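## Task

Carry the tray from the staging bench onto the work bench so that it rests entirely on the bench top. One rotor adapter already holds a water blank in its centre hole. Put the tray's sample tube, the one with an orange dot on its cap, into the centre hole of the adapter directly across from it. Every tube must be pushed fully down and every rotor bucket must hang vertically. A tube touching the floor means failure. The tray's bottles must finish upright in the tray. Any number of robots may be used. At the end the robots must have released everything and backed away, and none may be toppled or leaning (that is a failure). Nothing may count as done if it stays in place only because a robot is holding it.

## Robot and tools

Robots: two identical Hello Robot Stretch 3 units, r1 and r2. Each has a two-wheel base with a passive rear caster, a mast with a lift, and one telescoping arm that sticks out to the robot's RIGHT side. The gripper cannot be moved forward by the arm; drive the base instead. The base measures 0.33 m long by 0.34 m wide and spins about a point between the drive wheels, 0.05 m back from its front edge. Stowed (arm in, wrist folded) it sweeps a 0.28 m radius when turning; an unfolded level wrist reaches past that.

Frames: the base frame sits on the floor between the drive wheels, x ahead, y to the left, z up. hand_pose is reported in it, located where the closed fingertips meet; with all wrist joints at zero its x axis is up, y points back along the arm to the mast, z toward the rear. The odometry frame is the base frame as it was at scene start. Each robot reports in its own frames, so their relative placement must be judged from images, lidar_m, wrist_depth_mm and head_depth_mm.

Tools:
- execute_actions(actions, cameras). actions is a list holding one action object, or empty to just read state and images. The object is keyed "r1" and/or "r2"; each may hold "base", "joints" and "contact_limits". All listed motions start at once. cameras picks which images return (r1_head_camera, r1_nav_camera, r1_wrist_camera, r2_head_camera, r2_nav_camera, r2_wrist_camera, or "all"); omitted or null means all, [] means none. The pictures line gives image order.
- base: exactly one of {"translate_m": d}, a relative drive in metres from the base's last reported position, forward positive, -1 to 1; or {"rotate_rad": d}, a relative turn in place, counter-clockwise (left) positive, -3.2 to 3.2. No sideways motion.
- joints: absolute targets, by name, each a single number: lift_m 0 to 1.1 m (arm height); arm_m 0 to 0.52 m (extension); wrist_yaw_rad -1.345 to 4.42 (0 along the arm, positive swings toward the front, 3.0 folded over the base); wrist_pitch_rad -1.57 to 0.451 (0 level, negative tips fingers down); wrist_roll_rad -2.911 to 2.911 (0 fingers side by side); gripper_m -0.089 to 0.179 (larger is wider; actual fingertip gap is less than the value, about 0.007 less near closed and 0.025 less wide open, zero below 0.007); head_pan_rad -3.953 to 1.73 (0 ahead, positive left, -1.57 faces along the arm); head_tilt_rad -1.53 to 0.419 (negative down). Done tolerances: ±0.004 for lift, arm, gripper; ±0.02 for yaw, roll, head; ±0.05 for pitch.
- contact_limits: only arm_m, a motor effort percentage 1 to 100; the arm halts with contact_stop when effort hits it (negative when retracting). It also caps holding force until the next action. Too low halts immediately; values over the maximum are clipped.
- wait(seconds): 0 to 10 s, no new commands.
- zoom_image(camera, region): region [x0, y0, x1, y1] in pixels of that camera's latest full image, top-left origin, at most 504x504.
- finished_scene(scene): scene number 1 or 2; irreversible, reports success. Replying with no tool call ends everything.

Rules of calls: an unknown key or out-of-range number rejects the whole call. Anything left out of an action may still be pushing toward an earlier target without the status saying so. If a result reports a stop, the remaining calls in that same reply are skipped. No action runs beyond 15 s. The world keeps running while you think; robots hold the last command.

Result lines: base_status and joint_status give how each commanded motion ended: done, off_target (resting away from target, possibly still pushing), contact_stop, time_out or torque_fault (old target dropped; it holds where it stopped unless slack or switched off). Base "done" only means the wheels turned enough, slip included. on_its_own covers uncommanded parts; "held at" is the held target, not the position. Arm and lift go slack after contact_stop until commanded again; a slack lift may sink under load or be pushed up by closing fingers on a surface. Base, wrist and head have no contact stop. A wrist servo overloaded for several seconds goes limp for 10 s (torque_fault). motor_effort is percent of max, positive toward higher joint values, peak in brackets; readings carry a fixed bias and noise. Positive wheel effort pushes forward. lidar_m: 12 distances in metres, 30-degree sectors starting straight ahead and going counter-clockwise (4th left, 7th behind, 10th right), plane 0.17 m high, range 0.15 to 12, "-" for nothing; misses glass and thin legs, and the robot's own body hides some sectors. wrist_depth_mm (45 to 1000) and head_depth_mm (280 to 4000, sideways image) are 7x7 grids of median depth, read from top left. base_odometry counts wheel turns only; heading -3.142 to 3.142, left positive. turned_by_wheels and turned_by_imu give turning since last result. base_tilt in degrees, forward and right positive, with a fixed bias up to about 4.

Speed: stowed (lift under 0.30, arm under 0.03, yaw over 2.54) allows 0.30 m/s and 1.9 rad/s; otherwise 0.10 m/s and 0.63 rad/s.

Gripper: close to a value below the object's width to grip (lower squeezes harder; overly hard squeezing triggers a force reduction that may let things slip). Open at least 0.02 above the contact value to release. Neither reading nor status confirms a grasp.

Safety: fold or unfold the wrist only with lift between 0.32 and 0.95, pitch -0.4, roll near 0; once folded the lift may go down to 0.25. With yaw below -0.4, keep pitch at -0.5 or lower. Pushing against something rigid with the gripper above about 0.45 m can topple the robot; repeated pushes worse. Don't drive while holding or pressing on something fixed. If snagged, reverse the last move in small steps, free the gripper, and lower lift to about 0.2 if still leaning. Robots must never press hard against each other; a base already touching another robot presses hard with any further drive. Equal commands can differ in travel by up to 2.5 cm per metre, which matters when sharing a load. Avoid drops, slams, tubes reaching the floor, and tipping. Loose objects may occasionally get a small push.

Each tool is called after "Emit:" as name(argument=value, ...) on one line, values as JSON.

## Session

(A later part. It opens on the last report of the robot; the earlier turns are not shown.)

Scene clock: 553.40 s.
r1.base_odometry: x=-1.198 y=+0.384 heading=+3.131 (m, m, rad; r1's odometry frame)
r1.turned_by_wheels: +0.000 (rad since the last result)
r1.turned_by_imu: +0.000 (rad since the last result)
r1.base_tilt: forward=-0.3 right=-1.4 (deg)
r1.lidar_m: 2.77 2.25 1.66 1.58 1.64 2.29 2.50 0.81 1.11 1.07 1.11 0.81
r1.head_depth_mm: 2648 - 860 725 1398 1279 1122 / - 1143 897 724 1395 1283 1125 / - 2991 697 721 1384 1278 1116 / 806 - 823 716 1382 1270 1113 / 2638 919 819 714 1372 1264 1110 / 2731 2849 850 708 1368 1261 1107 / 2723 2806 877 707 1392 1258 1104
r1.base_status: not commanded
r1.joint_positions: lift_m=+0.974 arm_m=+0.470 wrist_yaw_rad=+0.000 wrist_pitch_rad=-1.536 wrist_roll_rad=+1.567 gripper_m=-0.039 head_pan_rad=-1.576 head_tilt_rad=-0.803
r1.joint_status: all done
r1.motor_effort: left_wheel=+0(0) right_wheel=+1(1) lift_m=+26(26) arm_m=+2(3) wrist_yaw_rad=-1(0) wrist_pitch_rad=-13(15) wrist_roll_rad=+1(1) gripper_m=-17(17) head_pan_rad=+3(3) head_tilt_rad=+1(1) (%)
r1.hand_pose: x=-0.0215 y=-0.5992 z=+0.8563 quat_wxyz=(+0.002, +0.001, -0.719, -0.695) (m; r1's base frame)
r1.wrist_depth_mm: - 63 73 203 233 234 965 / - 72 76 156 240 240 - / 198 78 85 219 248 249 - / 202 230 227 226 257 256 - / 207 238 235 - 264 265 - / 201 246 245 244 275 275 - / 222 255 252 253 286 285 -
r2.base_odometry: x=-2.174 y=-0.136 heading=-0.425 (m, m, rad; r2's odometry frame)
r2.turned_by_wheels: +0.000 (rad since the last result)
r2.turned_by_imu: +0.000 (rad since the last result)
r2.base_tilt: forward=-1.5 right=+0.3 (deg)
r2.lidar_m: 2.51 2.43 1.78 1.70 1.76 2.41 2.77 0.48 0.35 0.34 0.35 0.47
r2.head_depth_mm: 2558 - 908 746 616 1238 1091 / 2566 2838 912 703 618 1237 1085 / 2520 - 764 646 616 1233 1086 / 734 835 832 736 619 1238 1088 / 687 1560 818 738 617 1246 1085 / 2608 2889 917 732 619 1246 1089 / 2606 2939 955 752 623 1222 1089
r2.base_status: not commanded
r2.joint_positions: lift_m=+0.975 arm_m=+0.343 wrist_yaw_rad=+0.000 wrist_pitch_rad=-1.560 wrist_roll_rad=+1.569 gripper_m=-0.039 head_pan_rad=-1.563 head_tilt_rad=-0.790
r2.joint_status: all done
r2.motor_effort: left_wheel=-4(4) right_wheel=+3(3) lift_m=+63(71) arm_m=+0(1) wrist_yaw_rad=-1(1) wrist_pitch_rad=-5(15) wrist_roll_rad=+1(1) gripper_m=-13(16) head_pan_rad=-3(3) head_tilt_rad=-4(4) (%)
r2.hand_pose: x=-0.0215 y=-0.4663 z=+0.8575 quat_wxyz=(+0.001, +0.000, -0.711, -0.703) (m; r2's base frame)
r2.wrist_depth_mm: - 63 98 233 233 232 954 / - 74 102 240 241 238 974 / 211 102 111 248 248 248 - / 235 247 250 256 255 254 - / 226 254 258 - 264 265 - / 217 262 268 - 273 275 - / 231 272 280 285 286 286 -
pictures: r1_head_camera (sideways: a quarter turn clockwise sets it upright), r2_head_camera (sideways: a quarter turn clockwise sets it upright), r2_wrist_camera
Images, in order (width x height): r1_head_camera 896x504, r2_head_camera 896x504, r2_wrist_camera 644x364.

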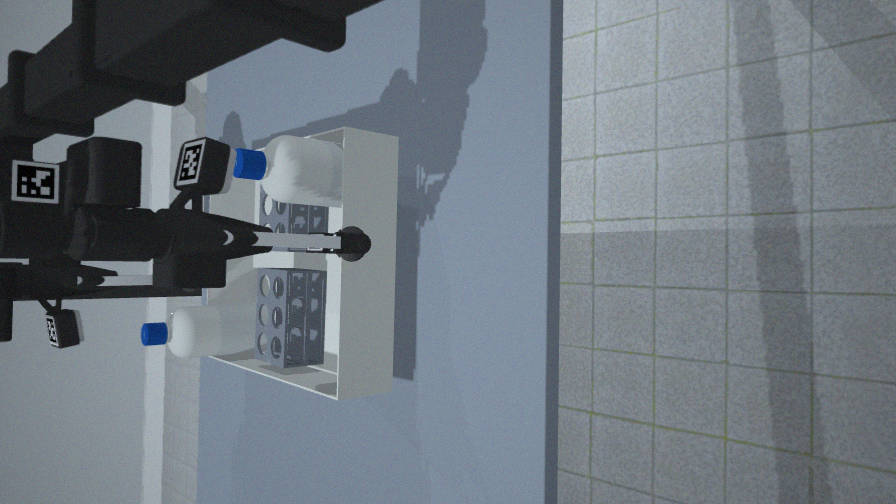

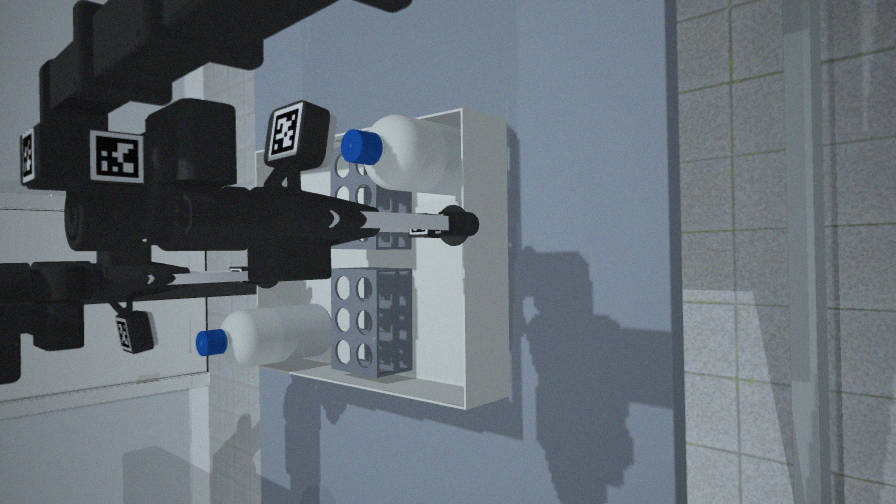

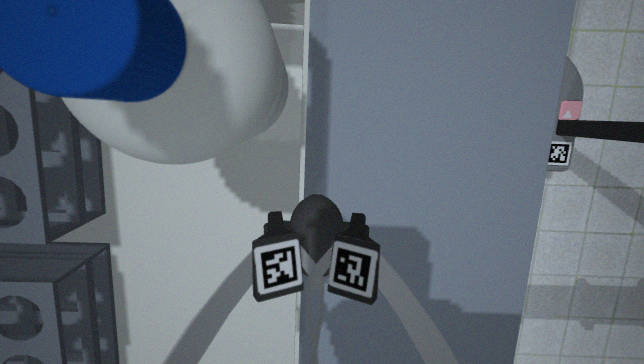

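Emit:
execute_actions(actions=[{"r1":{"joints":{"lift_m":0.945}},"r2":{"joints":{"gripper_m":0.07}}}], cameras=[])

Emit:
execute_actions(actions=[{"r1":{"joints":{"gripper_m":0.07}}}], cameras=[])

Emit:
execute_actions(actions=[{"r1":{"base":{"translate_m":0.03},"joints":{"lift_m":0.95}},"r2":{"base":{"translate_m":0.03},"joints":{"lift_m":0.95}}}], cameras=[])

Emit:
execute_actions(actions=[{"r1":{"joints":{"lift_m":0.925}},"r2":{"joints":{"lift_m":0.915}}}], cameras=["r1_head_camera","r1_wrist_camera","r2_head_camera","r2_wrist_camera"])

Scene clock: 562.80 s.
r1.base_odometry: x=-1.198 y=+0.384 heading=+3.131 (m, m, rad; r1's odometry frame)
r1.turned_by_wheels: +0.000 (rad since the last result)
r1.turned_by_imu: +0.001 (rad since the last result)
r1.base_tilt: forward=-0.3 right=-1.4 (deg)
r1.lidar_m: 2.76 2.25 1.66 1.58 1.64 2.29 2.50 0.81 1.11 1.07 1.11 0.81
r1.head_depth_mm: 2738 - - 707 1383 1286 1125 / 2598 1136 901 724 1391 1279 1119 / - - 697 720 1379 1270 1118 / 835 - 833 718 1371 1271 1117 / 2651 911 836 715 1373 1263 1110 / 2716 2846 863 711 1365 1260 1109 / 2739 2821 878 710 1396 1252 1104
r1.base_status: not commanded
r1.joint_positions: lift_m=+0.945 arm_m=+0.470 wrist_yaw_rad=+0.000 wrist_pitch_rad=-1.556 wrist_roll_rad=+1.567 gripper_m=-0.039 head_pan_rad=-1.576 head_tilt_rad=-0.803
r1.joint_status: all done
r1.motor_effort: left_wheel=+0(0) right_wheel=+1(1) lift_m=+18(26) arm_m=+2(2) wrist_yaw_rad=+0(0) wrist_pitch_rad=-3(13) wrist_roll_rad=+1(1) gripper_m=-16(17) head_pan_rad=+2(2) head_tilt_rad=+1(1) (%)
r1.hand_pose: x=-0.0215 y=-0.5942 z=+0.8272 quat_wxyz=(+0.002, +0.001, -0.712, -0.702) (m; r1's base frame)
r1.wrist_depth_mm: - 51 68 193 207 208 211 / - 68 71 140 213 215 218 / 182 74 78 216 220 222 226 / 210 218 220 225 228 230 - / 209 226 228 - 236 239 - / 201 233 235 241 244 247 - / 205 242 245 248 254 257 -
r2.base_odometry: x=-2.174 y=-0.136 heading=-0.425 (m, m, rad; r2's odometry frame)
r2.turned_by_wheels: +0.000 (rad since the last result)
r2.turned_by_imu: +0.000 (rad since the last result)
r2.base_tilt: forward=-1.5 right=+0.2 (deg)
r2.lidar_m: 2.50 2.44 1.77 1.70 1.76 2.41 2.77 0.48 0.35 0.34 0.35 0.47
r2.head_depth_mm: 2549 - 910 749 617 1238 1082 / 2552 2870 909 707 619 1231 1089 / 2504 - 808 651 620 1244 1084 / 2489 792 879 745 617 1235 1089 / 685 2824 844 746 619 1247 1086 / 2594 2904 951 728 619 1248 1087 / 2617 2857 955 753 621 1215 1091
r2.base_status: not commanded
r2.joint_positions: lift_m=+0.975 arm_m=+0.343 wrist_yaw_rad=+0.000 wrist_pitch_rad=-1.566 wrist_roll_rad=+1.569 gripper_m=+0.070 head_pan_rad=-1.563 head_tilt_rad=-0.790
r2.joint_status: all done
r2.motor_effort: left_wheel=-4(4) right_wheel=+3(3) lift_m=+62(63) arm_m=+0(0) wrist_yaw_rad=-1(0) wrist_pitch_rad=-2(5) wrist_roll_rad=+1(0) gripper_m=+0(81) head_pan_rad=-3(3) head_tilt_rad=-3(3) (%)
r2.hand_pose: x=-0.0215 y=-0.4646 z=+0.8577 quat_wxyz=(+0.001, +0.000, -0.708, -0.706) (m; r2's base frame)
r2.wrist_depth_mm: - 91 109 233 234 235 959 / - 99 111 240 240 241 998 / 188 107 144 248 249 250 - / 224 256 254 256 257 255 - / 231 263 264 264 265 266 - / 217 270 274 275 278 276 - / 245 285 284 286 284 - -
pictures: none
No camera images: the call's "cameras" was empty. Leave "cameras" out to get every camera's image.

Scene clock: 564.40 s.
r1.base_odometry: x=-1.198 y=+0.384 heading=+3.131 (m, m, rad; r1's odometry frame)
r1.turned_by_wheels: +0.000 (rad since the last result)
r1.turned_by_imu: +0.000 (rad since the last result)
r1.base_tilt: forward=-0.3 right=-1.4 (deg)
r1.lidar_m: 2.76 2.25 1.66 1.58 1.65 2.29 2.50 0.81 1.11 1.07 1.11 0.80
r1.head_depth_mm: 2709 - - 707 1396 1276 1120 / 2605 1137 901 723 1388 1285 1121 / - - 699 722 1385 1272 1117 / 832 - 838 718 1387 1264 1112 / 2648 915 838 714 1373 1262 1109 / 2718 2854 868 711 1367 1261 1107 / 2759 2819 874 708 1395 1258 1104
r1.base_status: not commanded
r1.joint_positions: lift_m=+0.945 arm_m=+0.470 wrist_yaw_rad=+0.000 wrist_pitch_rad=-1.558 wrist_roll_rad=+1.567 gripper_m=+0.070 head_pan_rad=-1.576 head_tilt_rad=-0.803
r1.joint_status: all done
r1.motor_effort: left_wheel=+0(0) right_wheel=+1(0) lift_m=+18(18) arm_m=+2(3) wrist_yaw_rad=+0(1) wrist_pitch_rad=-2(3) wrist_roll_rad=+1(1) gripper_m=+1(80) head_pan_rad=+2(1) head_tilt_rad=+1(1) (%)
r1.hand_pose: x=-0.0215 y=-0.5935 z=+0.8272 quat_wxyz=(+0.002, +0.001, -0.711, -0.703) (m; r1's base frame)
r1.wrist_depth_mm: - 51 69 203 208 209 212 / - 69 72 140 214 216 221 / 184 75 80 217 221 223 228 / 211 218 221 225 228 231 - / 213 227 229 233 236 239 - / 202 234 239 241 246 248 - / 207 242 245 249 255 258 -
r2.base_odometry: x=-2.174 y=-0.136 heading=-0.425 (m, m, rad; r2's odometry frame)
r2.turned_by_wheels: +0.000 (rad since the last result)
r2.turned_by_imu: +0.000 (rad since the last result)
r2.base_tilt: forward=-1.5 right=+0.3 (deg)
r2.lidar_m: 2.50 2.44 1.77 1.71 1.77 2.41 2.77 0.48 0.35 0.34 0.35 0.47
r2.head_depth_mm: 2572 - 909 744 617 1245 1086 / 2551 2859 915 704 619 1232 1084 / 2535 - 856 652 617 1241 1084 / 2463 787 869 746 617 1245 1084 / 687 2801 848 744 618 1239 1090 / 2635 2841 946 731 621 1240 1088 / 2571 2878 954 755 622 1212 1079
r2.base_status: not commanded
r2.joint_positions: lift_m=+0.975 arm_m=+0.343 wrist_yaw_rad=+0.000 wrist_pitch_rad=-1.566 wrist_roll_rad=+1.569 gripper_m=+0.070 head_pan_rad=-1.563 head_tilt_rad=-0.790
r2.joint_status: not commanded
r2.motor_effort: left_wheel=-4(4) right_wheel=+2(3) lift_m=+62(62) arm_m=+1(0) wrist_yaw_rad=+0(0) wrist_pitch_rad=-2(2) wrist_roll_rad=+1(1) gripper_m=+0(0) head_pan_rad=-3(3) head_tilt_rad=-3(3) (%)
r2.hand_pose: x=-0.0215 y=-0.4646 z=+0.8577 quat_wxyz=(+0.001, +0.000, -0.708, -0.706) (m; r2's base frame)
r2.wrist_depth_mm: - 91 109 234 233 234 986 / - 99 111 240 242 242 - / 188 106 144 248 249 247 - / 223 256 256 256 256 257 - / 232 264 264 265 264 266 - / 217 269 276 275 277 278 - / 245 284 284 285 286 - -
pictures: none
No camera images: the call's "cameras" was empty. Leave "cameras" out to get every camera's image.

Scene clock: 566.40 s.
r1.base_odometry: x=-1.228 y=+0.384 heading=+3.131 (m, m, rad; r1's odometry frame)
r1.turned_by_wheels: +0.000 (rad since the last result)
r1.turned_by_imu: +0.000 (rad since the last result)
r1.base_tilt: forward=-0.3 right=-1.3 (deg)
r1.lidar_m: 2.73 2.25 1.66 1.58 1.64 2.29 2.53 0.84 1.11 1.07 1.11 0.78
r1.head_depth_mm: 2724 - - 708 1388 1284 1123 / - 1136 843 725 1388 1280 1122 / - 2940 816 719 1386 1272 1117 / 820 - 834 717 1378 1274 1109 / 2747 938 837 714 1378 1268 1113 / 2732 2864 883 713 1373 1265 1107 / 2720 2836 877 708 1397 1261 1106
r1.base_status: done
r1.joint_positions: lift_m=+0.950 arm_m=+0.470 wrist_yaw_rad=+0.000 wrist_pitch_rad=-1.558 wrist_roll_rad=+1.567 gripper_m=+0.070 head_pan_rad=-1.576 head_tilt_rad=-0.803
r1.joint_status: all done
r1.motor_effort: left_wheel=+1(5) right_wheel=+1(6) lift_m=+22(24) arm_m=+2(2) wrist_yaw_rad=-1(0) wrist_pitch_rad=-2(2) wrist_roll_rad=+1(0) gripper_m=+0(1) head_pan_rad=+2(2) head_tilt_rad=+1(2) (%)
r1.hand_pose: x=-0.0215 y=-0.5935 z=+0.8319 quat_wxyz=(+0.002, +0.001, -0.711, -0.703) (m; r1's base frame)
r1.wrist_depth_mm: 181 78 82 159 212 214 218 / 202 210 126 215 219 220 984 / 209 217 220 222 226 228 232 / 215 225 226 230 234 235 - / 205 232 233 237 242 244 - / 206 238 246 246 251 252 - / 213 246 251 255 260 263 -
r2.base_odometry: x=-2.146 y=-0.148 heading=-0.425 (m, m, rad; r2's odometry frame)
r2.turned_by_wheels: +0.000 (rad since the last result)
r2.turned_by_imu: +0.000 (rad since the last result)
r2.base_tilt: forward=-1.6 right=+0.3 (deg)
r2.lidar_m: 2.48 2.43 1.77 1.71 1.76 2.41 2.79 0.48 0.35 0.34 0.35 0.47
r2.head_depth_mm: 2620 - 874 726 616 1241 1088 / 2579 - 926 642 619 1232 1082 / 2609 - 791 675 618 1244 1086 / 686 1628 905 743 618 1242 1087 / 2631 2863 844 745 619 1242 1083 / 2623 2863 951 731 619 1244 1084 / 2613 2845 954 752 621 1224 1092
r2.base_status: done
r2.joint_positions: lift_m=+0.951 arm_m=+0.343 wrist_yaw_rad=+0.000 wrist_pitch_rad=-1.566 wrist_roll_rad=+1.569 gripper_m=+0.070 head_pan_rad=-1.563 head_tilt_rad=-0.790
r2.joint_status: all done
r2.motor_effort: left_wheel=-4(6) right_wheel=+2(5) lift_m=+19(55) arm_m=+0(0) wrist_yaw_rad=+0(0) wrist_pitch_rad=-2(2) wrist_roll_rad=+1(0) gripper_m=+0(0) head_pan_rad=-3(3) head_tilt_rad=-4(3) (%)
r2.hand_pose: x=-0.0215 y=-0.4646 z=+0.8330 quat_wxyz=(+0.001, +0.000, -0.708, -0.706) (m; r2's base frame)
r2.wrist_depth_mm: - 84 117 210 211 210 937 / 194 125 174 216 217 216 965 / 216 222 222 223 224 223 995 / 229 229 229 231 232 232 - / 227 238 237 240 237 238 - / 238 248 248 248 250 246 - / 225 255 254 257 255 258 -
pictures: none
No camera images: the call's "cameras" was empty. Leave "cameras" out to get every camera's image.

Scene clock: 567.53 s.
r1.base_odometry: x=-1.228 y=+0.384 heading=+3.131 (m, m, rad; r1's odometry frame)
r1.turned_by_wheels: +0.000 (rad since the last result)
r1.turned_by_imu: +0.000 (rad since the last result)
r1.base_tilt: forward=-0.2 right=-1.3 (deg)
r1.lidar_m: 2.74 2.25 1.65 1.58 1.64 2.29 2.53 0.84 1.11 1.07 1.11 0.78
r1.head_depth_mm: 2735 2957 - - 1391 1280 1124 / 2679 - 719 726 1391 1280 1123 / 2680 - 728 721 1386 1270 1115 / 781 - 831 716 1381 1261 1113 / 2725 938 837 717 1378 1264 1110 / 2743 2849 882 711 1366 1261 1108 / 2743 2860 878 709 1390 1254 1107
r1.base_status: not commanded
r1.joint_positions: lift_m=+0.925 arm_m=+0.470 wrist_yaw_rad=+0.000 wrist_pitch_rad=-1.558 wrist_roll_rad=+1.567 gripper_m=+0.070 head_pan_rad=-1.576 head_tilt_rad=-0.803
r1.joint_status: all done
r1.motor_effort: left_wheel=+0(0) right_wheel=+0(0) lift_m=+14(21) arm_m=+2(2) wrist_yaw_rad=+0(0) wrist_pitch_rad=-1(2) wrist_roll_rad=+1(1) gripper_m=+1(0) head_pan_rad=+3(3) head_tilt_rad=+1(1) (%)
r1.hand_pose: x=-0.0215 y=-0.5935 z=+0.8075 quat_wxyz=(+0.002, +0.001, -0.711, -0.703) (m; r1's base frame)
r1.wrist_depth_mm: 177 61 72 159 189 190 192 / 183 187 126 191 195 196 199 / 189 193 195 197 200 203 205 / 199 199 201 205 208 210 215 / 201 206 208 212 214 217 - / 203 212 218 219 223 225 - / 210 221 223 227 231 233 -
r2.base_odometry: x=-2.146 y=-0.148 heading=-0.425 (m, m, rad; r2's odometry frame)
r2.turned_by_wheels: +0.000 (rad since the last result)
r2.turned_by_imu: +0.000 (rad since the last result)
r2.base_tilt: forward=-1.5 right=+0.3 (deg)
r2.lidar_m: 2.47 2.43 1.77 1.70 1.77 2.41 2.80 0.48 0.35 0.34 0.35 0.47
r2.head_depth_mm: 2611 2901 - 744 609 1229 1084 / 2637 - 896 650 619 1238 1084 / 2662 - - 675 619 1240 1080 / 704 1600 932 742 619 1245 1090 / 2590 2892 842 743 619 1243 1084 / 2620 2923 956 730 619 1244 1086 / 2642 2881 951 751 621 1216 1087
r2.base_status: not commanded
r2.joint_positions: lift_m=+0.916 arm_m=+0.343 wrist_yaw_rad=+0.000 wrist_pitch_rad=-1.566 wrist_roll_rad=+1.569 gripper_m=+0.070 head_pan_rad=-1.563 head_tilt_rad=-0.790
r2.joint_status: all done
r2.motor_effort: left_wheel=-4(4) right_wheel=+3(3) lift_m=+19(21) arm_m=+0(0) wrist_yaw_rad=-1(1) wrist_pitch_rad=-2(2) wrist_roll_rad=+1(1) gripper_m=+1(0) head_pan_rad=-3(3) head_tilt_rad=-3(3) (%)
r2.hand_pose: x=-0.0215 y=-0.4646 z=+0.7981 quat_wxyz=(+0.001, +0.000, -0.708, -0.706) (m; r2's base frame)
r2.wrist_depth_mm: - 75 108 177 178 177 177 / 183 125 160 184 183 182 183 / 188 188 187 189 189 189 189 / 194 193 193 196 195 194 196 / 199 199 197 202 200 202 204 / 205 207 208 210 210 209 - / 213 216 214 216 216 216 -
pictures: r1_head_camera (sideways: a quarter turn clockwise sets it upright), r1_wrist_camera, r2_head_camera (sideways: a quarter turn clockwise sets it upright), r2_wrist_camera
Images, in order (width x height): r1_head_camera 896x504, r1_wrist_camera 644x364, r2_head_camera 896x504, r2_wrist_camera 644x364.

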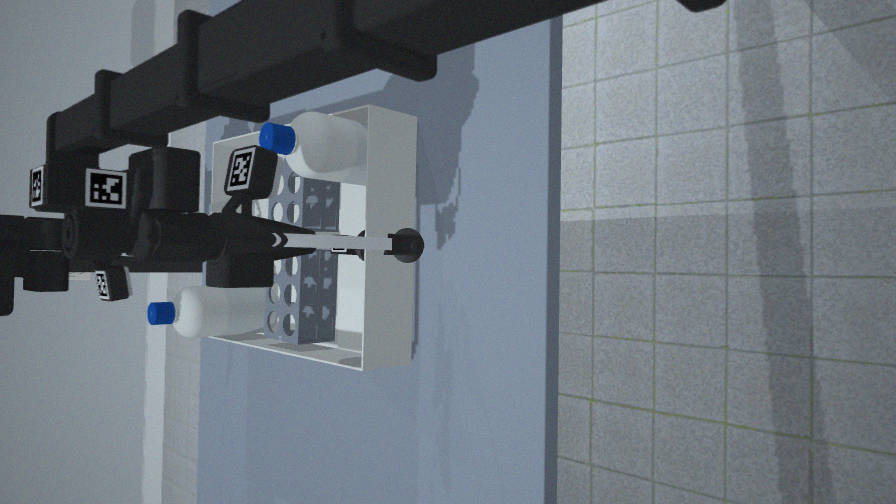

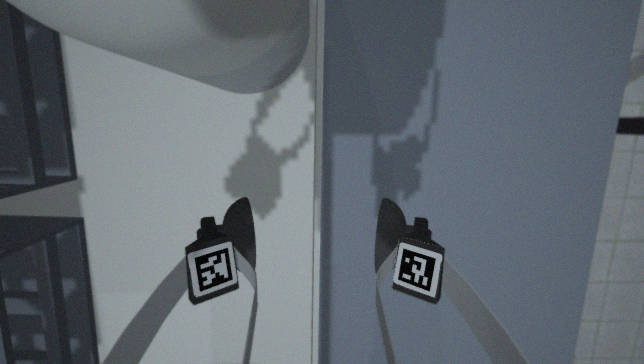

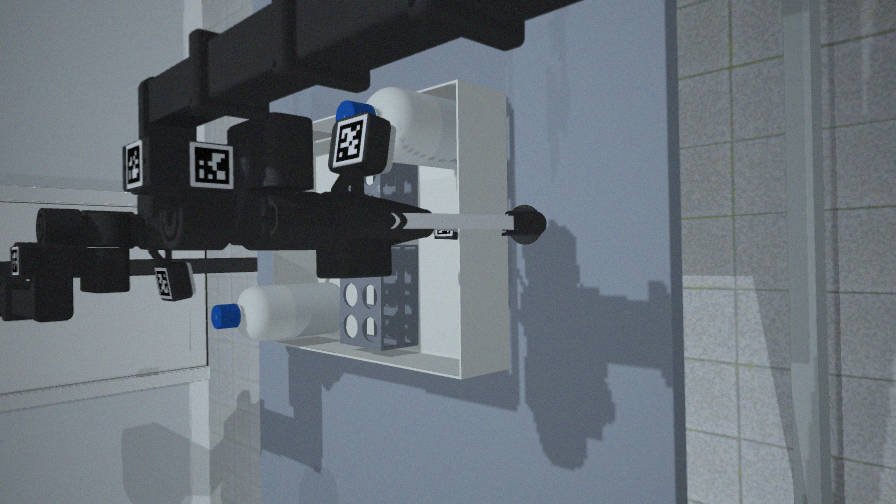

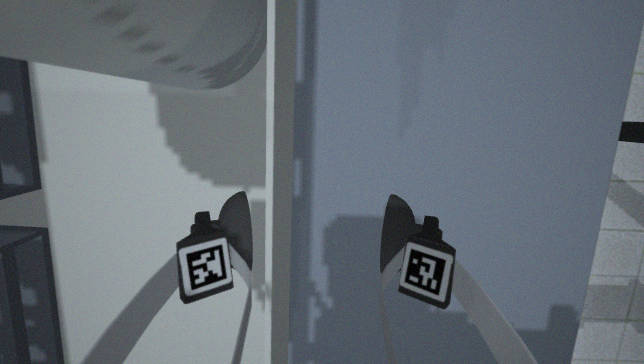

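Emit:
execute_actions(actions=[{"r2":{"joints":{"arm_m":0.353}}}], cameras=[])

Emit:
execute_actions(actions=[{"r1":{"joints":{"gripper_m":-0.05}},"r2":{"joints":{"gripper_m":-0.05}}}], cameras=[])

Emit:
execute_actions(actions=[{"r1":{"joints":{"lift_m":0.955}},"r2":{"joints":{"lift_m":0.946}}}], cameras=["r1_head_camera","r2_head_camera","r2_wrist_camera"])

Scene clock: 573.77 s.
r1.base_odometry: x=-1.228 y=+0.384 heading=+3.131 (m, m, rad; r1's odometry frame)
r1.turned_by_wheels: +0.000 (rad since the last result)
r1.turned_by_imu: +0.001 (rad since the last result)
r1.base_tilt: forward=-0.2 right=-1.4 (deg)
r1.lidar_m: 2.73 2.25 1.66 1.58 1.64 2.30 2.53 0.84 1.11 1.07 1.12 0.78
r1.head_depth_mm: 2758 2977 - - 1390 1283 1123 / 2681 - 720 726 1386 1276 1119 / 2632 - 726 721 1390 1274 1120 / 770 - 833 717 1382 1270 1115 / 2759 937 839 712 1380 1264 1106 / 2754 2852 881 710 1369 1256 1106 / 2719 2821 877 708 1398 1255 1108
r1.base_status: not commanded
r1.joint_positions: lift_m=+0.925 arm_m=+0.470 wrist_yaw_rad=+0.000 wrist_pitch_rad=-1.558 wrist_roll_rad=+1.567 gripper_m=+0.070 head_pan_rad=-1.576 head_tilt_rad=-0.803
r1.joint_status: not commanded
r1.motor_effort: left_wheel=+0(1) right_wheel=+0(0) lift_m=+14(14) arm_m=+2(2) wrist_yaw_rad=-1(0) wrist_pitch_rad=-1(1) wrist_roll_rad=+1(1) gripper_m=+1(1) head_pan_rad=+2(2) head_tilt_rad=+2(1) (%)
r1.hand_pose: x=-0.0215 y=-0.5935 z=+0.8075 quat_wxyz=(+0.002, +0.001, -0.711, -0.703) (m; r1's base frame)
r1.wrist_depth_mm: 177 61 72 159 189 190 192 / 183 187 125 191 195 196 199 / 189 194 195 198 201 203 205 / 198 199 201 206 208 210 214 / 201 207 207 212 215 218 - / 204 213 217 220 224 224 - / 212 221 223 227 230 234 -
r2.base_odometry: x=-2.146 y=-0.148 heading=-0.425 (m, m, rad; r2's odometry frame)
r2.turned_by_wheels: +0.000 (rad since the last result)
r2.turned_by_imu: +0.000 (rad since the last result)
r2.base_tilt: forward=-1.5 right=+0.3 (deg)
r2.lidar_m: 2.47 2.44 1.77 1.71 1.77 2.41 2.80 0.48 0.35 0.33 0.35 0.47
r2.head_depth_mm: 2647 2907 - 747 610 1241 1080 / 2687 - 914 641 619 1239 1084 / 2591 - - 674 616 1237 1082 / 704 1606 933 711 618 1244 1081 / 2581 2897 846 747 621 1241 1091 / 2577 2915 952 729 618 1248 1084 / 2656 2916 951 752 621 1215 1092
r2.base_status: not commanded
r2.joint_positions: lift_m=+0.916 arm_m=+0.353 wrist_yaw_rad=+0.000 wrist_pitch_rad=-1.566 wrist_roll_rad=+1.569 gripper_m=+0.070 head_pan_rad=-1.563 head_tilt_rad=-0.790
r2.joint_status: all done
r2.motor_effort: left_wheel=-4(4) right_wheel=+3(3) lift_m=+19(19) arm_m=+3(3) wrist_yaw_rad=+0(0) wrist_pitch_rad=-2(2) wrist_roll_rad=+1(1) gripper_m=+0(1) head_pan_rad=-3(3) head_tilt_rad=-3(3) (%)
r2.hand_pose: x=-0.0215 y=-0.4744 z=+0.7981 quat_wxyz=(+0.001, +0.000, -0.708, -0.706) (m; r2's base frame)
r2.wrist_depth_mm: - 65 93 176 177 177 177 / 182 181 154 182 182 182 183 / 186 187 187 187 189 188 188 / 193 193 193 194 195 195 194 / 198 201 199 201 200 201 201 / 205 207 209 207 210 207 211 / 211 215 215 216 217 216 -
pictures: none
No camera images: the call's "cameras" was empty. Leave "cameras" out to get every camera's image.

Scene clock: 575.47 s.
r1.base_odometry: x=-1.228 y=+0.384 heading=+3.131 (m, m, rad; r1's odometry frame)
r1.turned_by_wheels: +0.000 (rad since the last result)
r1.turned_by_imu: +0.000 (rad since the last result)
r1.base_tilt: forward=-0.2 right=-1.4 (deg)
r1.lidar_m: 2.74 2.25 1.66 1.58 1.64 2.30 2.53 0.84 1.11 1.07 1.11 0.78
r1.head_depth_mm: 2759 2964 - - 1397 1281 1123 / 2667 - 717 724 1390 1277 1120 / 2638 - 730 720 1392 1277 1114 / 772 - 841 718 1383 1270 1113 / 2712 934 842 714 1374 1265 1112 / 2762 2815 882 711 1372 1262 1106 / 2769 2831 875 709 1398 1257 1107
r1.base_status: not commanded
r1.joint_positions: lift_m=+0.925 arm_m=+0.470 wrist_yaw_rad=+0.000 wrist_pitch_rad=-1.547 wrist_roll_rad=+1.567 gripper_m=-0.049 head_pan_rad=-1.576 head_tilt_rad=-0.803
r1.joint_status: all done
r1.motor_effort: left_wheel=+0(0) right_wheel=+1(0) lift_m=+18(18) arm_m=+2(2) wrist_yaw_rad=+0(0) wrist_pitch_rad=-7(7) wrist_roll_rad=+1(1) gripper_m=-20(94) head_pan_rad=+3(2) head_tilt_rad=+2(2) (%)
r1.hand_pose: x=-0.0215 y=-0.5964 z=+0.8070 quat_wxyz=(+0.002, +0.001, -0.715, -0.699) (m; r1's base frame)
r1.wrist_depth_mm: 177 61 76 185 187 189 189 / 182 186 129 190 192 194 195 / 188 192 193 196 199 201 203 / 196 198 199 202 207 207 209 / 199 204 205 - 212 215 220 / 202 211 213 219 221 221 - / 209 218 220 224 228 231 -
r2.base_odometry: x=-2.146 y=-0.148 heading=-0.425 (m, m, rad; r2's odometry frame)
r2.turned_by_wheels: +0.000 (rad since the last result)
r2.turned_by_imu: +0.000 (rad since the last result)
r2.base_tilt: forward=-1.6 right=+0.3 (deg)
r2.lidar_m: 2.47 2.43 1.77 1.71 1.77 2.41 2.79 0.48 0.35 0.34 0.35 0.47
r2.head_depth_mm: 2667 2882 - 747 609 1236 1084 / 2661 - 910 633 620 1232 1088 / 2627 - - 667 617 1240 1082 / 699 1584 931 746 618 1238 1094 / 2653 2922 847 748 619 1240 1086 / 2585 2874 955 729 619 1236 1084 / 2583 2882 953 750 622 1224 1088
r2.base_status: not commanded
r2.joint_positions: lift_m=+0.915 arm_m=+0.353 wrist_yaw_rad=+0.000 wrist_pitch_rad=-1.549 wrist_roll_rad=+1.569 gripper_m=-0.049 head_pan_rad=-1.563 head_tilt_rad=-0.790
r2.joint_status: all done
r2.motor_effort: left_wheel=-4(4) right_wheel=+3(3) lift_m=+27(27) arm_m=+1(3) wrist_yaw_rad=-1(1) wrist_pitch_rad=-10(14) wrist_roll_rad=+1(1) gripper_m=-18(93) head_pan_rad=-3(3) head_tilt_rad=-4(3) (%)
r2.hand_pose: x=-0.0215 y=-0.4791 z=+0.7974 quat_wxyz=(+0.001, +0.000, -0.715, -0.700) (m; r2's base frame)
r2.wrist_depth_mm: - 58 80 172 176 174 174 / 180 180 133 179 181 180 178 / 184 186 185 186 187 186 184 / 192 192 193 191 193 192 191 / 198 200 199 - 199 198 198 / 203 206 206 208 206 205 205 / 208 215 214 214 214 213 214
pictures: none
No camera images: the call's "cameras" was empty. Leave "cameras" out to get every camera's image.

Scene clock: 576.53 s.
r1.base_odometry: x=-1.228 y=+0.384 heading=+3.131 (m, m, rad; r1's odometry frame)
r1.turned_by_wheels: +0.000 (rad since the last result)
r1.turned_by_imu: +0.000 (rad since the last result)
r1.base_tilt: forward=-0.3 right=-1.3 (deg)
r1.lidar_m: 2.73 2.25 1.66 1.58 1.64 2.29 2.53 0.84 1.11 1.07 1.12 0.78
r1.head_depth_mm: 2708 - - 708 1388 1277 1122 / - 1137 717 723 1391 1277 1118 / - 2918 715 720 1387 1273 1121 / 829 - 817 716 1376 1265 1114 / 2783 879 809 716 1376 1265 1108 / 2754 2864 882 712 1375 1260 1106 / 2750 2852 877 710 1390 1259 1106
r1.base_status: not commanded
r1.joint_positions: lift_m=+0.955 arm_m=+0.470 wrist_yaw_rad=+0.000 wrist_pitch_rad=-1.547 wrist_roll_rad=+1.567 gripper_m=-0.049 head_pan_rad=-1.576 head_tilt_rad=-0.803
r1.joint_status: all done
r1.motor_effort: left_wheel=+0(0) right_wheel=+0(1) lift_m=+26(28) arm_m=+2(3) wrist_yaw_rad=+0(1) wrist_pitch_rad=-7(7) wrist_roll_rad=+1(1) gripper_m=-18(19) head_pan_rad=+2(2) head_tilt_rad=+1(1) (%)
r1.hand_pose: x=-0.0215 y=-0.5965 z=+0.8365 quat_wxyz=(+0.002, +0.001, -0.715, -0.699) (m; r1's base frame)
r1.wrist_depth_mm: 177 62 76 212 214 216 220 / 182 186 129 218 222 223 227 / 189 192 192 225 229 231 234 / 197 198 199 232 238 238 - / 199 204 205 - 245 246 - / 201 211 211 253 254 256 - / 209 217 220 258 264 264 -
r2.base_odometry: x=-2.146 y=-0.148 heading=-0.425 (m, m, rad; r2's odometry frame)
r2.turned_by_wheels: +0.000 (rad since the last result)
r2.turned_by_imu: +0.000 (rad since the last result)
r2.base_tilt: forward=-1.5 right=+0.3 (deg)
r2.lidar_m: 2.48 2.43 1.77 1.71 1.77 2.41 2.80 0.48 0.35 0.34 0.35 0.47
r2.head_depth_mm: 2639 - - 737 616 1237 1089 / 2607 - 898 630 617 1239 1086 / 2590 - 768 657 619 1241 1097 / 682 2760 825 686 618 1239 1087 / 2587 2842 817 688 618 1244 1097 / 2605 2901 955 728 620 1242 1087 / 2668 2862 952 752 621 1225 1091
r2.base_status: not commanded
r2.joint_positions: lift_m=+0.945 arm_m=+0.353 wrist_yaw_rad=+0.000 wrist_pitch_rad=-1.549 wrist_roll_rad=+1.569 gripper_m=-0.049 head_pan_rad=-1.563 head_tilt_rad=-0.790
r2.joint_status: all done
r2.motor_effort: left_wheel=-4(4) right_wheel=+3(2) lift_m=+71(79) arm_m=+1(1) wrist_yaw_rad=-1(0) wrist_pitch_rad=-10(10) wrist_roll_rad=+1(0) gripper_m=-17(17) head_pan_rad=-4(3) head_tilt_rad=-3(4) (%)
r2.hand_pose: x=-0.0215 y=-0.4790 z=+0.8271 quat_wxyz=(+0.001, +0.000, -0.715, -0.700) (m; r2's base frame)
r2.wrist_depth_mm: - 57 79 172 204 202 202 / 179 180 133 180 210 208 210 / 184 186 184 187 216 215 215 / 191 193 191 192 224 222 224 / 198 199 198 - 230 230 - / 203 207 207 240 238 237 - / 208 216 215 246 249 245 -
pictures: r1_head_camera (sideways: a quarter turn clockwise sets it upright), r2_head_camera (sideways: a quarter turn clockwise sets it upright), r2_wrist_camera
Images, in order (width x height): r1_head_camera 896x504, r2_head_camera 896x504, r2_wrist_camera 644x364.

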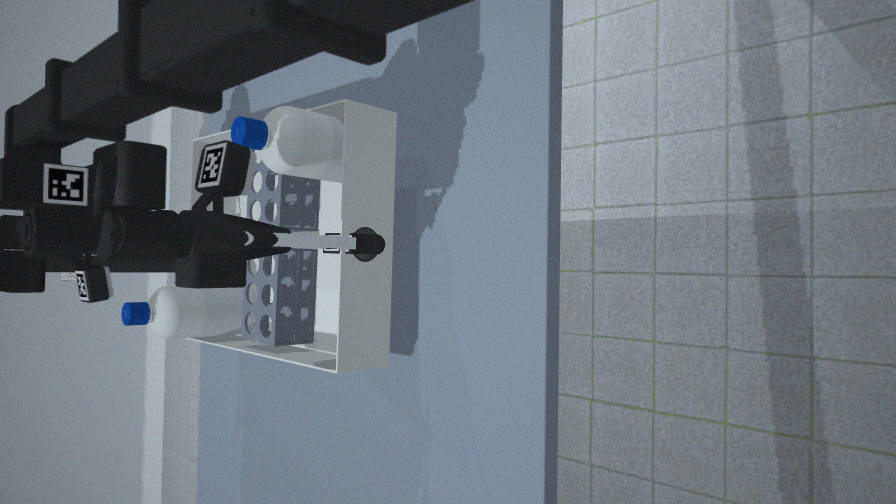

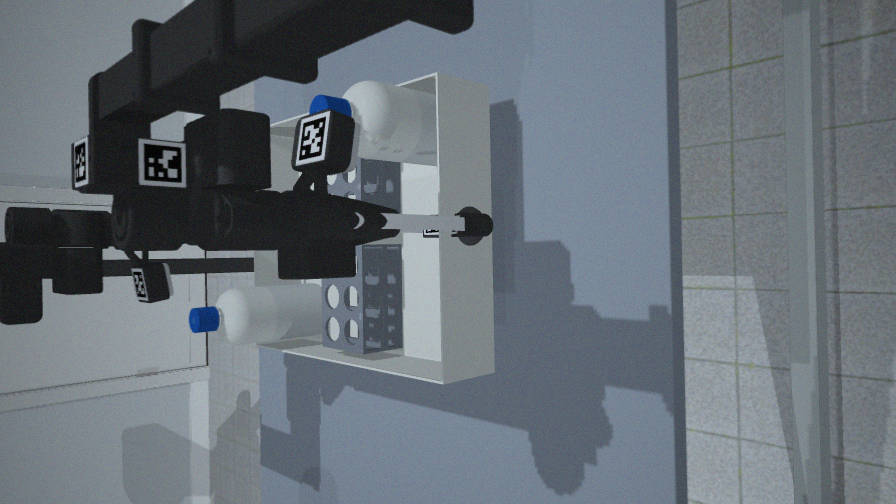

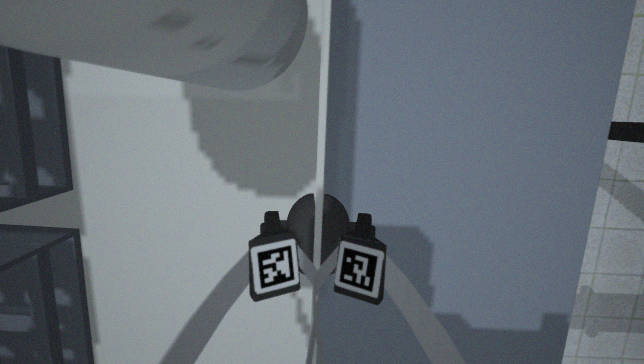

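Emit:
execute_actions(actions=[{"r1":{"base":{"rotate_rad":-0.018},"joints":{"lift_m":1.05}},"r2":{"joints":{"lift_m":1.041}}}], cameras=["r1_head_camera"])

Emit:
execute_actions(actions=[{"r1":{"base":{"translate_m":-0.5}},"r2":{"base":{"translate_m":0.5}}}], cameras=["r1_head_camera","r2_head_camera"])

Scene clock: 586.17 s.
r1.base_odometry: x=-1.228 y=+0.384 heading=+3.113 (m, m, rad; r1's odometry frame)
r1.turned_by_wheels: -0.018 (rad since the last result)
r1.turned_by_imu: -0.017 (rad since the last result)
r1.base_tilt: forward=-0.2 right=-1.3 (deg)
r1.lidar_m: 2.74 2.30 1.67 1.58 1.63 2.24 2.53 0.84 1.12 1.07 1.11 0.78
r1.head_depth_mm: 2856 2948 904 725 1396 1278 1121 / 2772 599 815 724 1386 1275 1118 / 2752 771 661 719 1383 1274 1119 / - 751 733 717 1377 1272 1111 / 786 801 655 713 1371 1267 1111 / 2743 2875 849 712 1373 1263 1106 / 2738 2814 878 710 1368 1260 1103
r1.base_status: done
r1.joint_positions: lift_m=+1.050 arm_m=+0.470 wrist_yaw_rad=+0.003 wrist_pitch_rad=-1.546 wrist_roll_rad=+1.563 gripper_m=-0.049 head_pan_rad=-1.576 head_tilt_rad=-0.803
r1.joint_status: all done
r1.motor_effort: left_wheel=+5(10) right_wheel=-4(7) lift_m=+26(25) arm_m=+3(2) wrist_yaw_rad=-3(3) wrist_pitch_rad=-8(8) wrist_roll_rad=+2(2) gripper_m=-19(20) head_pan_rad=+2(2) head_tilt_rad=+1(1) (%)
r1.hand_pose: x=-0.0216 y=-0.5968 z=+0.9314 quat_wxyz=(+0.004, +0.003, -0.716, -0.698) (m; r1's base frame)
r1.wrist_depth_mm: - 61 78 300 305 309 - / 184 186 129 310 315 314 - / 189 192 193 319 325 327 - / 195 198 199 332 337 - - / 201 204 205 - 350 - - / 202 211 212 359 359 - - / 210 219 221 363 373 - -
r2.base_odometry: x=-2.146 y=-0.148 heading=-0.425 (m, m, rad; r2's odometry frame)
r2.turned_by_wheels: +0.000 (rad since the last result)
r2.turned_by_imu: +0.000 (rad since the last result)
r2.base_tilt: forward=-1.5 right=+0.3 (deg)
r2.lidar_m: 2.47 2.43 1.78 1.71 1.77 2.41 2.80 0.48 0.35 0.33 0.35 0.47
r2.head_depth_mm: 2752 2908 936 748 616 1236 1080 / 2569 2912 531 704 615 1230 1091 / - 2873 664 707 617 1236 1086 / 1273 - 686 705 619 1230 1085 / 2568 760 686 705 618 1231 1083 / 2596 2884 854 728 619 1247 1084 / 2601 2902 952 751 619 1209 1090
r2.base_status: not commanded
r2.joint_positions: lift_m=+1.040 arm_m=+0.353 wrist_yaw_rad=+0.000 wrist_pitch_rad=-1.549 wrist_roll_rad=+1.569 gripper_m=-0.049 head_pan_rad=-1.563 head_tilt_rad=-0.790
r2.joint_status: all done
r2.motor_effort: left_wheel=-3(4) right_wheel=+1(3) lift_m=+71(70) arm_m=+1(1) wrist_yaw_rad=+0(0) wrist_pitch_rad=-10(10) wrist_roll_rad=+0(1) gripper_m=-18(17) head_pan_rad=-4(3) head_tilt_rad=-3(4) (%)
r2.hand_pose: x=-0.0215 y=-0.4790 z=+0.9221 quat_wxyz=(+0.001, +0.000, -0.714, -0.700) (m; r2's base frame)
r2.wrist_depth_mm: - 58 81 173 291 292 - / 181 97 133 181 301 301 - / 185 187 185 187 312 309 - / 191 193 192 192 324 322 - / 198 200 198 - 333 334 - / 203 206 206 207 342 - - / 206 214 214 353 356 - -
pictures: r1_head_camera (sideways: a quarter turn clockwise sets it upright)
Images, in order (width x height): r1_head_camera 896x504.

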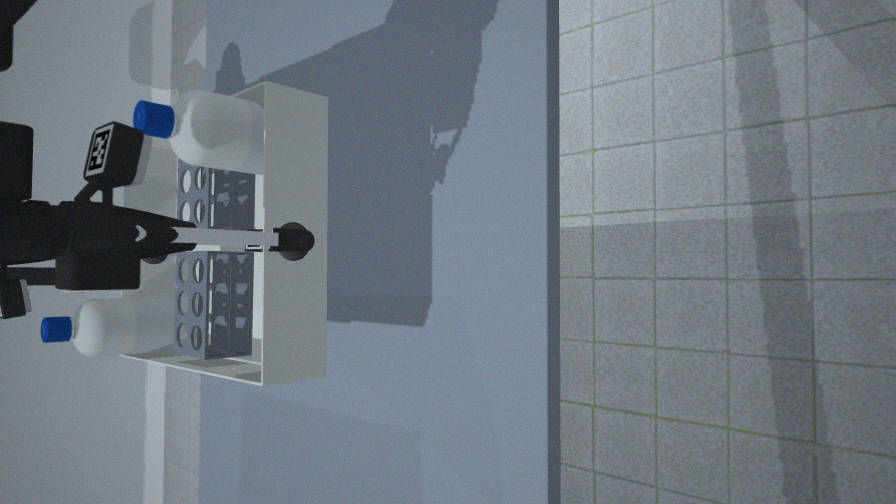

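Scene clock: 592.80 s.
r1.base_odometry: x=-0.729 y=+0.370 heading=+3.113 (m, m, rad; r1's odometry frame)
r1.turned_by_wheels: +0.000 (rad since the last result)
r1.turned_by_imu: +0.005 (rad since the last result)
r1.base_tilt: forward=-0.3 right=-1.3 (deg)
r1.lidar_m: 3.21 2.27 1.64 1.57 1.65 2.25 2.04 2.26 0.48 1.08 1.11 1.23
r1.head_depth_mm: 2802 2957 2220 728 1388 1278 1126 / 2738 597 814 723 805 1204 1125 / 2794 773 663 721 1421 1269 1111 / - 759 694 698 1414 1265 1109 / 2599 776 657 714 1404 1266 1111 / 2750 2856 852 711 1403 1262 1106 / 2726 2827 877 710 1400 1258 1106
r1.base_status: done
r1.joint_positions: lift_m=+1.050 arm_m=+0.470 wrist_yaw_rad=+0.003 wrist_pitch_rad=-1.545 wrist_roll_rad=+1.563 gripper_m=-0.049 head_pan_rad=-1.576 head_tilt_rad=-0.803
r1.joint_status: not commanded
r1.motor_effort: left_wheel=+4(4) right_wheel=-2(10) lift_m=+26(25) arm_m=+2(2) wrist_yaw_rad=-3(3) wrist_pitch_rad=-8(9) wrist_roll_rad=+2(2) gripper_m=-20(19) head_pan_rad=+2(2) head_tilt_rad=+2(1) (%)
r1.hand_pose: x=-0.0216 y=-0.5970 z=+0.9314 quat_wxyz=(+0.004, +0.003, -0.716, -0.698) (m; r1's base frame)
r1.wrist_depth_mm: - 61 78 301 306 310 - / 184 186 128 308 315 316 - / 188 192 192 316 324 329 - / 196 198 199 276 337 - - / 200 204 205 - 350 - - / 201 212 212 356 361 - - / 210 218 220 366 374 - -
r2.base_odometry: x=-1.691 y=-0.355 heading=-0.425 (m, m, rad; r2's odometry frame)
r2.turned_by_wheels: +0.000 (rad since the last result)
r2.turned_by_imu: -0.002 (rad since the last result)
r2.base_tilt: forward=-1.5 right=+0.3 (deg)
r2.lidar_m: 1.98 2.44 1.78 1.71 1.77 2.41 3.30 0.48 0.34 0.33 0.34 2.18
r2.head_depth_mm: 2766 2941 940 746 614 1237 1091 / 2554 2937 529 705 617 1234 1086 / - 2833 662 704 618 1239 1082 / 1314 - 691 705 619 1221 1081 / 2597 759 687 709 619 1215 1086 / 2640 2801 851 728 619 685 1091 / 2597 2887 2341 1802 621 1216 1123
r2.base_status: done
r2.joint_positions: lift_m=+1.040 arm_m=+0.353 wrist_yaw_rad=+0.000 wrist_pitch_rad=-1.549 wrist_roll_rad=+1.569 gripper_m=-0.049 head_pan_rad=-1.563 head_tilt_rad=-0.790
r2.joint_status: not commanded
r2.motor_effort: left_wheel=-3(3) right_wheel=+2(5) lift_m=+71(72) arm_m=+1(1) wrist_yaw_rad=+0(0) wrist_pitch_rad=-10(10) wrist_roll_rad=+1(1) gripper_m=-18(18) head_pan_rad=-3(3) head_tilt_rad=-3(4) (%)
r2.hand_pose: x=-0.0215 y=-0.4790 z=+0.9221 quat_wxyz=(+0.001, +0.000, -0.714, -0.700) (m; r2's base frame)
r2.wrist_depth_mm: - 58 80 173 293 292 - / 180 99 133 180 302 302 - / 185 186 185 186 313 309 - / 191 193 192 192 321 323 - / 198 199 198 - 331 336 - / 202 207 206 347 345 - - / 207 215 214 355 357 - -
pictures: r1_head_camera (sideways: a quarter turn clockwise sets it upright), r2_head_camera (sideways: a quarter turn clockwise sets it upright)
Images, in order (width x height): r1_head_camera 896x504, r2_head_camera 896x504.

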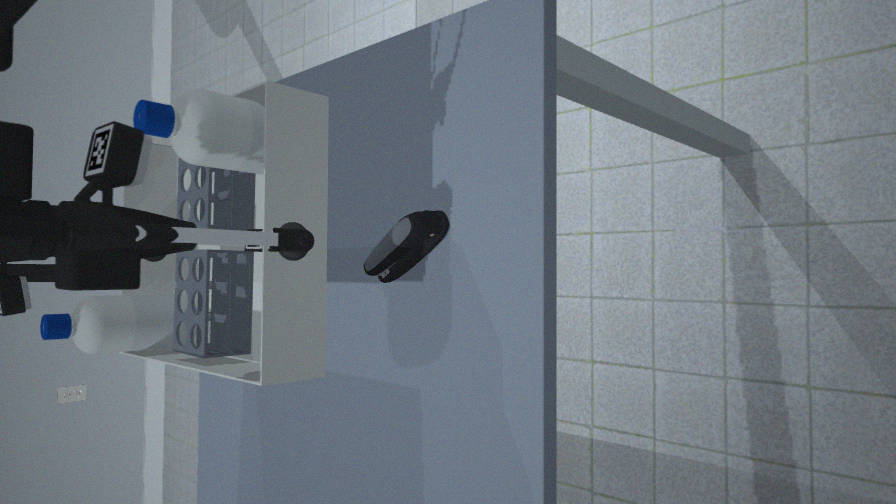

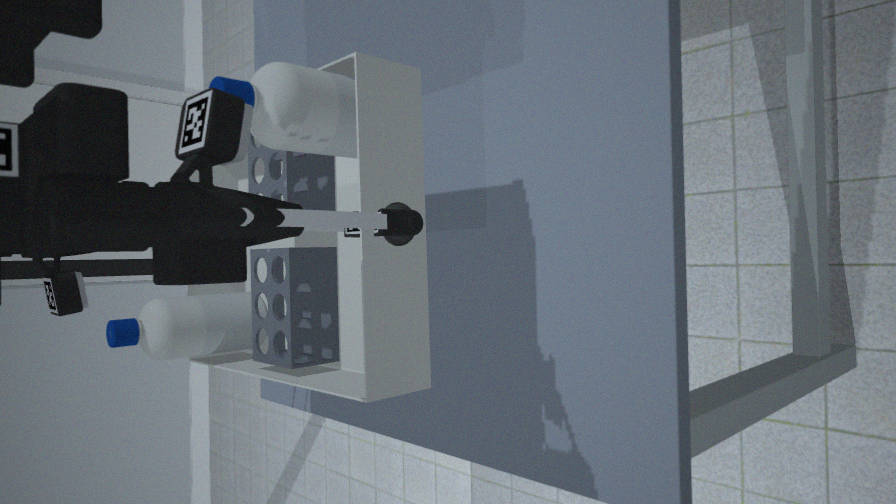

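Emit:
execute_actions(actions=[{"r1":{"base":{"translate_m":-0.8}},"r2":{"base":{"translate_m":0.8}}}], cameras=["r1_head_camera"])

Scene clock: 617.93 s.
r1.base_odometry: x=+0.071 y=+0.347 heading=+3.113 (m, m, rad; r1's odometry frame)
r1.turned_by_wheels: +0.000 (rad since the last result)
r1.turned_by_imu: +0.007 (rad since the last result)
r1.base_tilt: forward=-0.3 right=-1.3 (deg)
r1.lidar_m: 2.00 2.27 1.65 1.59 1.65 2.26 2.66 1.28 3.25 1.41 1.20 0.68
r1.head_depth_mm: 2832 2931 2238 1781 1497 1282 1122 / 2759 595 2004 1784 1485 1281 1121 / 2755 773 659 1775 1479 1272 1118 / - 753 1194 1708 1474 1270 1117 / 2597 775 656 1704 1471 1264 1110 / 2735 2850 2105 1743 1469 1263 1109 / 2768 2786 2153 1661 1465 1254 1103
r1.base_status: done
r1.joint_positions: lift_m=+1.050 arm_m=+0.470 wrist_yaw_rad=+0.003 wrist_pitch_rad=-1.547 wrist_roll_rad=+1.563 gripper_m=-0.049 head_pan_rad=-1.576 head_tilt_rad=-0.803
r1.joint_status: not commanded
r1.motor_effort: left_wheel=+2(3) right_wheel=-1(8) lift_m=+26(26) arm_m=+3(3) wrist_yaw_rad=-3(3) wrist_pitch_rad=-8(9) wrist_roll_rad=+2(2) gripper_m=-19(19) head_pan_rad=+2(2) head_tilt_rad=+1(2) (%)
r1.hand_pose: x=-0.0216 y=-0.5965 z=+0.9315 quat_wxyz=(+0.004, +0.003, -0.715, -0.699) (m; r1's base frame)
r1.wrist_depth_mm: - 61 75 - - - - / 183 186 127 - - - - / 188 191 193 - - - - / 196 197 198 - - - - / 199 204 205 - - - - / 201 212 212 216 - - - / 209 218 219 855 - - -
r2.base_odometry: x=-0.962 y=-0.685 heading=-0.426 (m, m, rad; r2's odometry frame)
r2.turned_by_wheels: +0.000 (rad since the last result)
r2.turned_by_imu: -0.003 (rad since the last result)
r2.base_tilt: forward=-1.4 right=+0.3 (deg)
r2.lidar_m: 1.19 2.46 1.79 1.72 1.78 2.42 1.32 0.66 1.12 1.42 3.15 1.19
r2.head_depth_mm: 2721 2845 2248 1839 1516 1280 1124 / 2568 2879 526 1735 1516 1282 1129 / - 2803 682 1729 1508 1293 1121 / 1339 - 687 1683 1529 1287 1128 / 2580 750 691 1694 1508 1291 1129 / 2621 2890 2169 1786 1520 1291 1130 / 2619 2853 2331 1851 1528 1298 1131
r2.base_status: done
r2.joint_positions: lift_m=+1.040 arm_m=+0.353 wrist_yaw_rad=+0.000 wrist_pitch_rad=-1.556 wrist_roll_rad=+1.569 gripper_m=-0.049 head_pan_rad=-1.563 head_tilt_rad=-0.790
r2.joint_status: not commanded
r2.motor_effort: left_wheel=-3(5) right_wheel=+2(5) lift_m=+72(71) arm_m=+1(1) wrist_yaw_rad=+0(1) wrist_pitch_rad=-7(10) wrist_roll_rad=+1(1) gripper_m=-18(17) head_pan_rad=-4(3) head_tilt_rad=-3(3) (%)
r2.hand_pose: x=-0.0215 y=-0.4772 z=+0.9222 quat_wxyz=(+0.001, +0.000, -0.712, -0.702) (m; r2's base frame)
r2.wrist_depth_mm: - 57 78 172 - - - / 180 180 132 180 - - - / 184 185 185 186 - - - / 191 192 192 192 - - - / 196 199 197 - - - - / 201 206 206 - - - - / 206 215 213 - - - -
pictures: r1_head_camera (sideways: a quarter turn clockwise sets it upright)
Images, in order (width x height): r1_head_camera 896x504.

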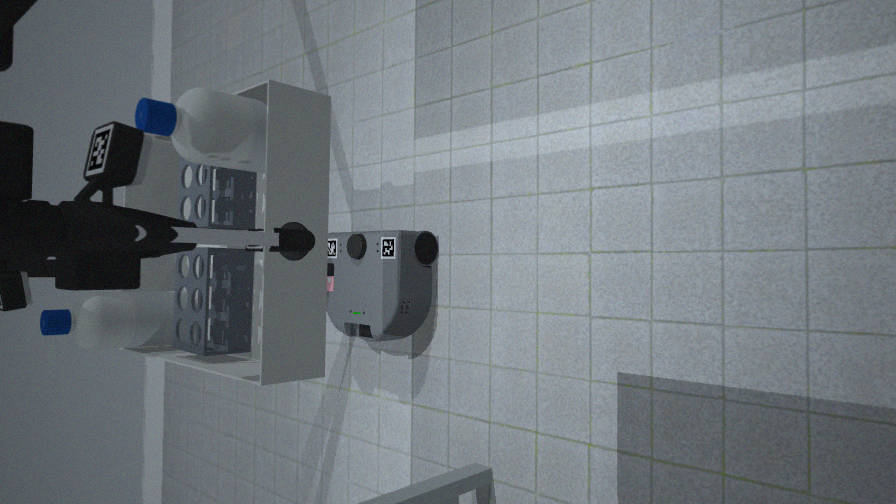

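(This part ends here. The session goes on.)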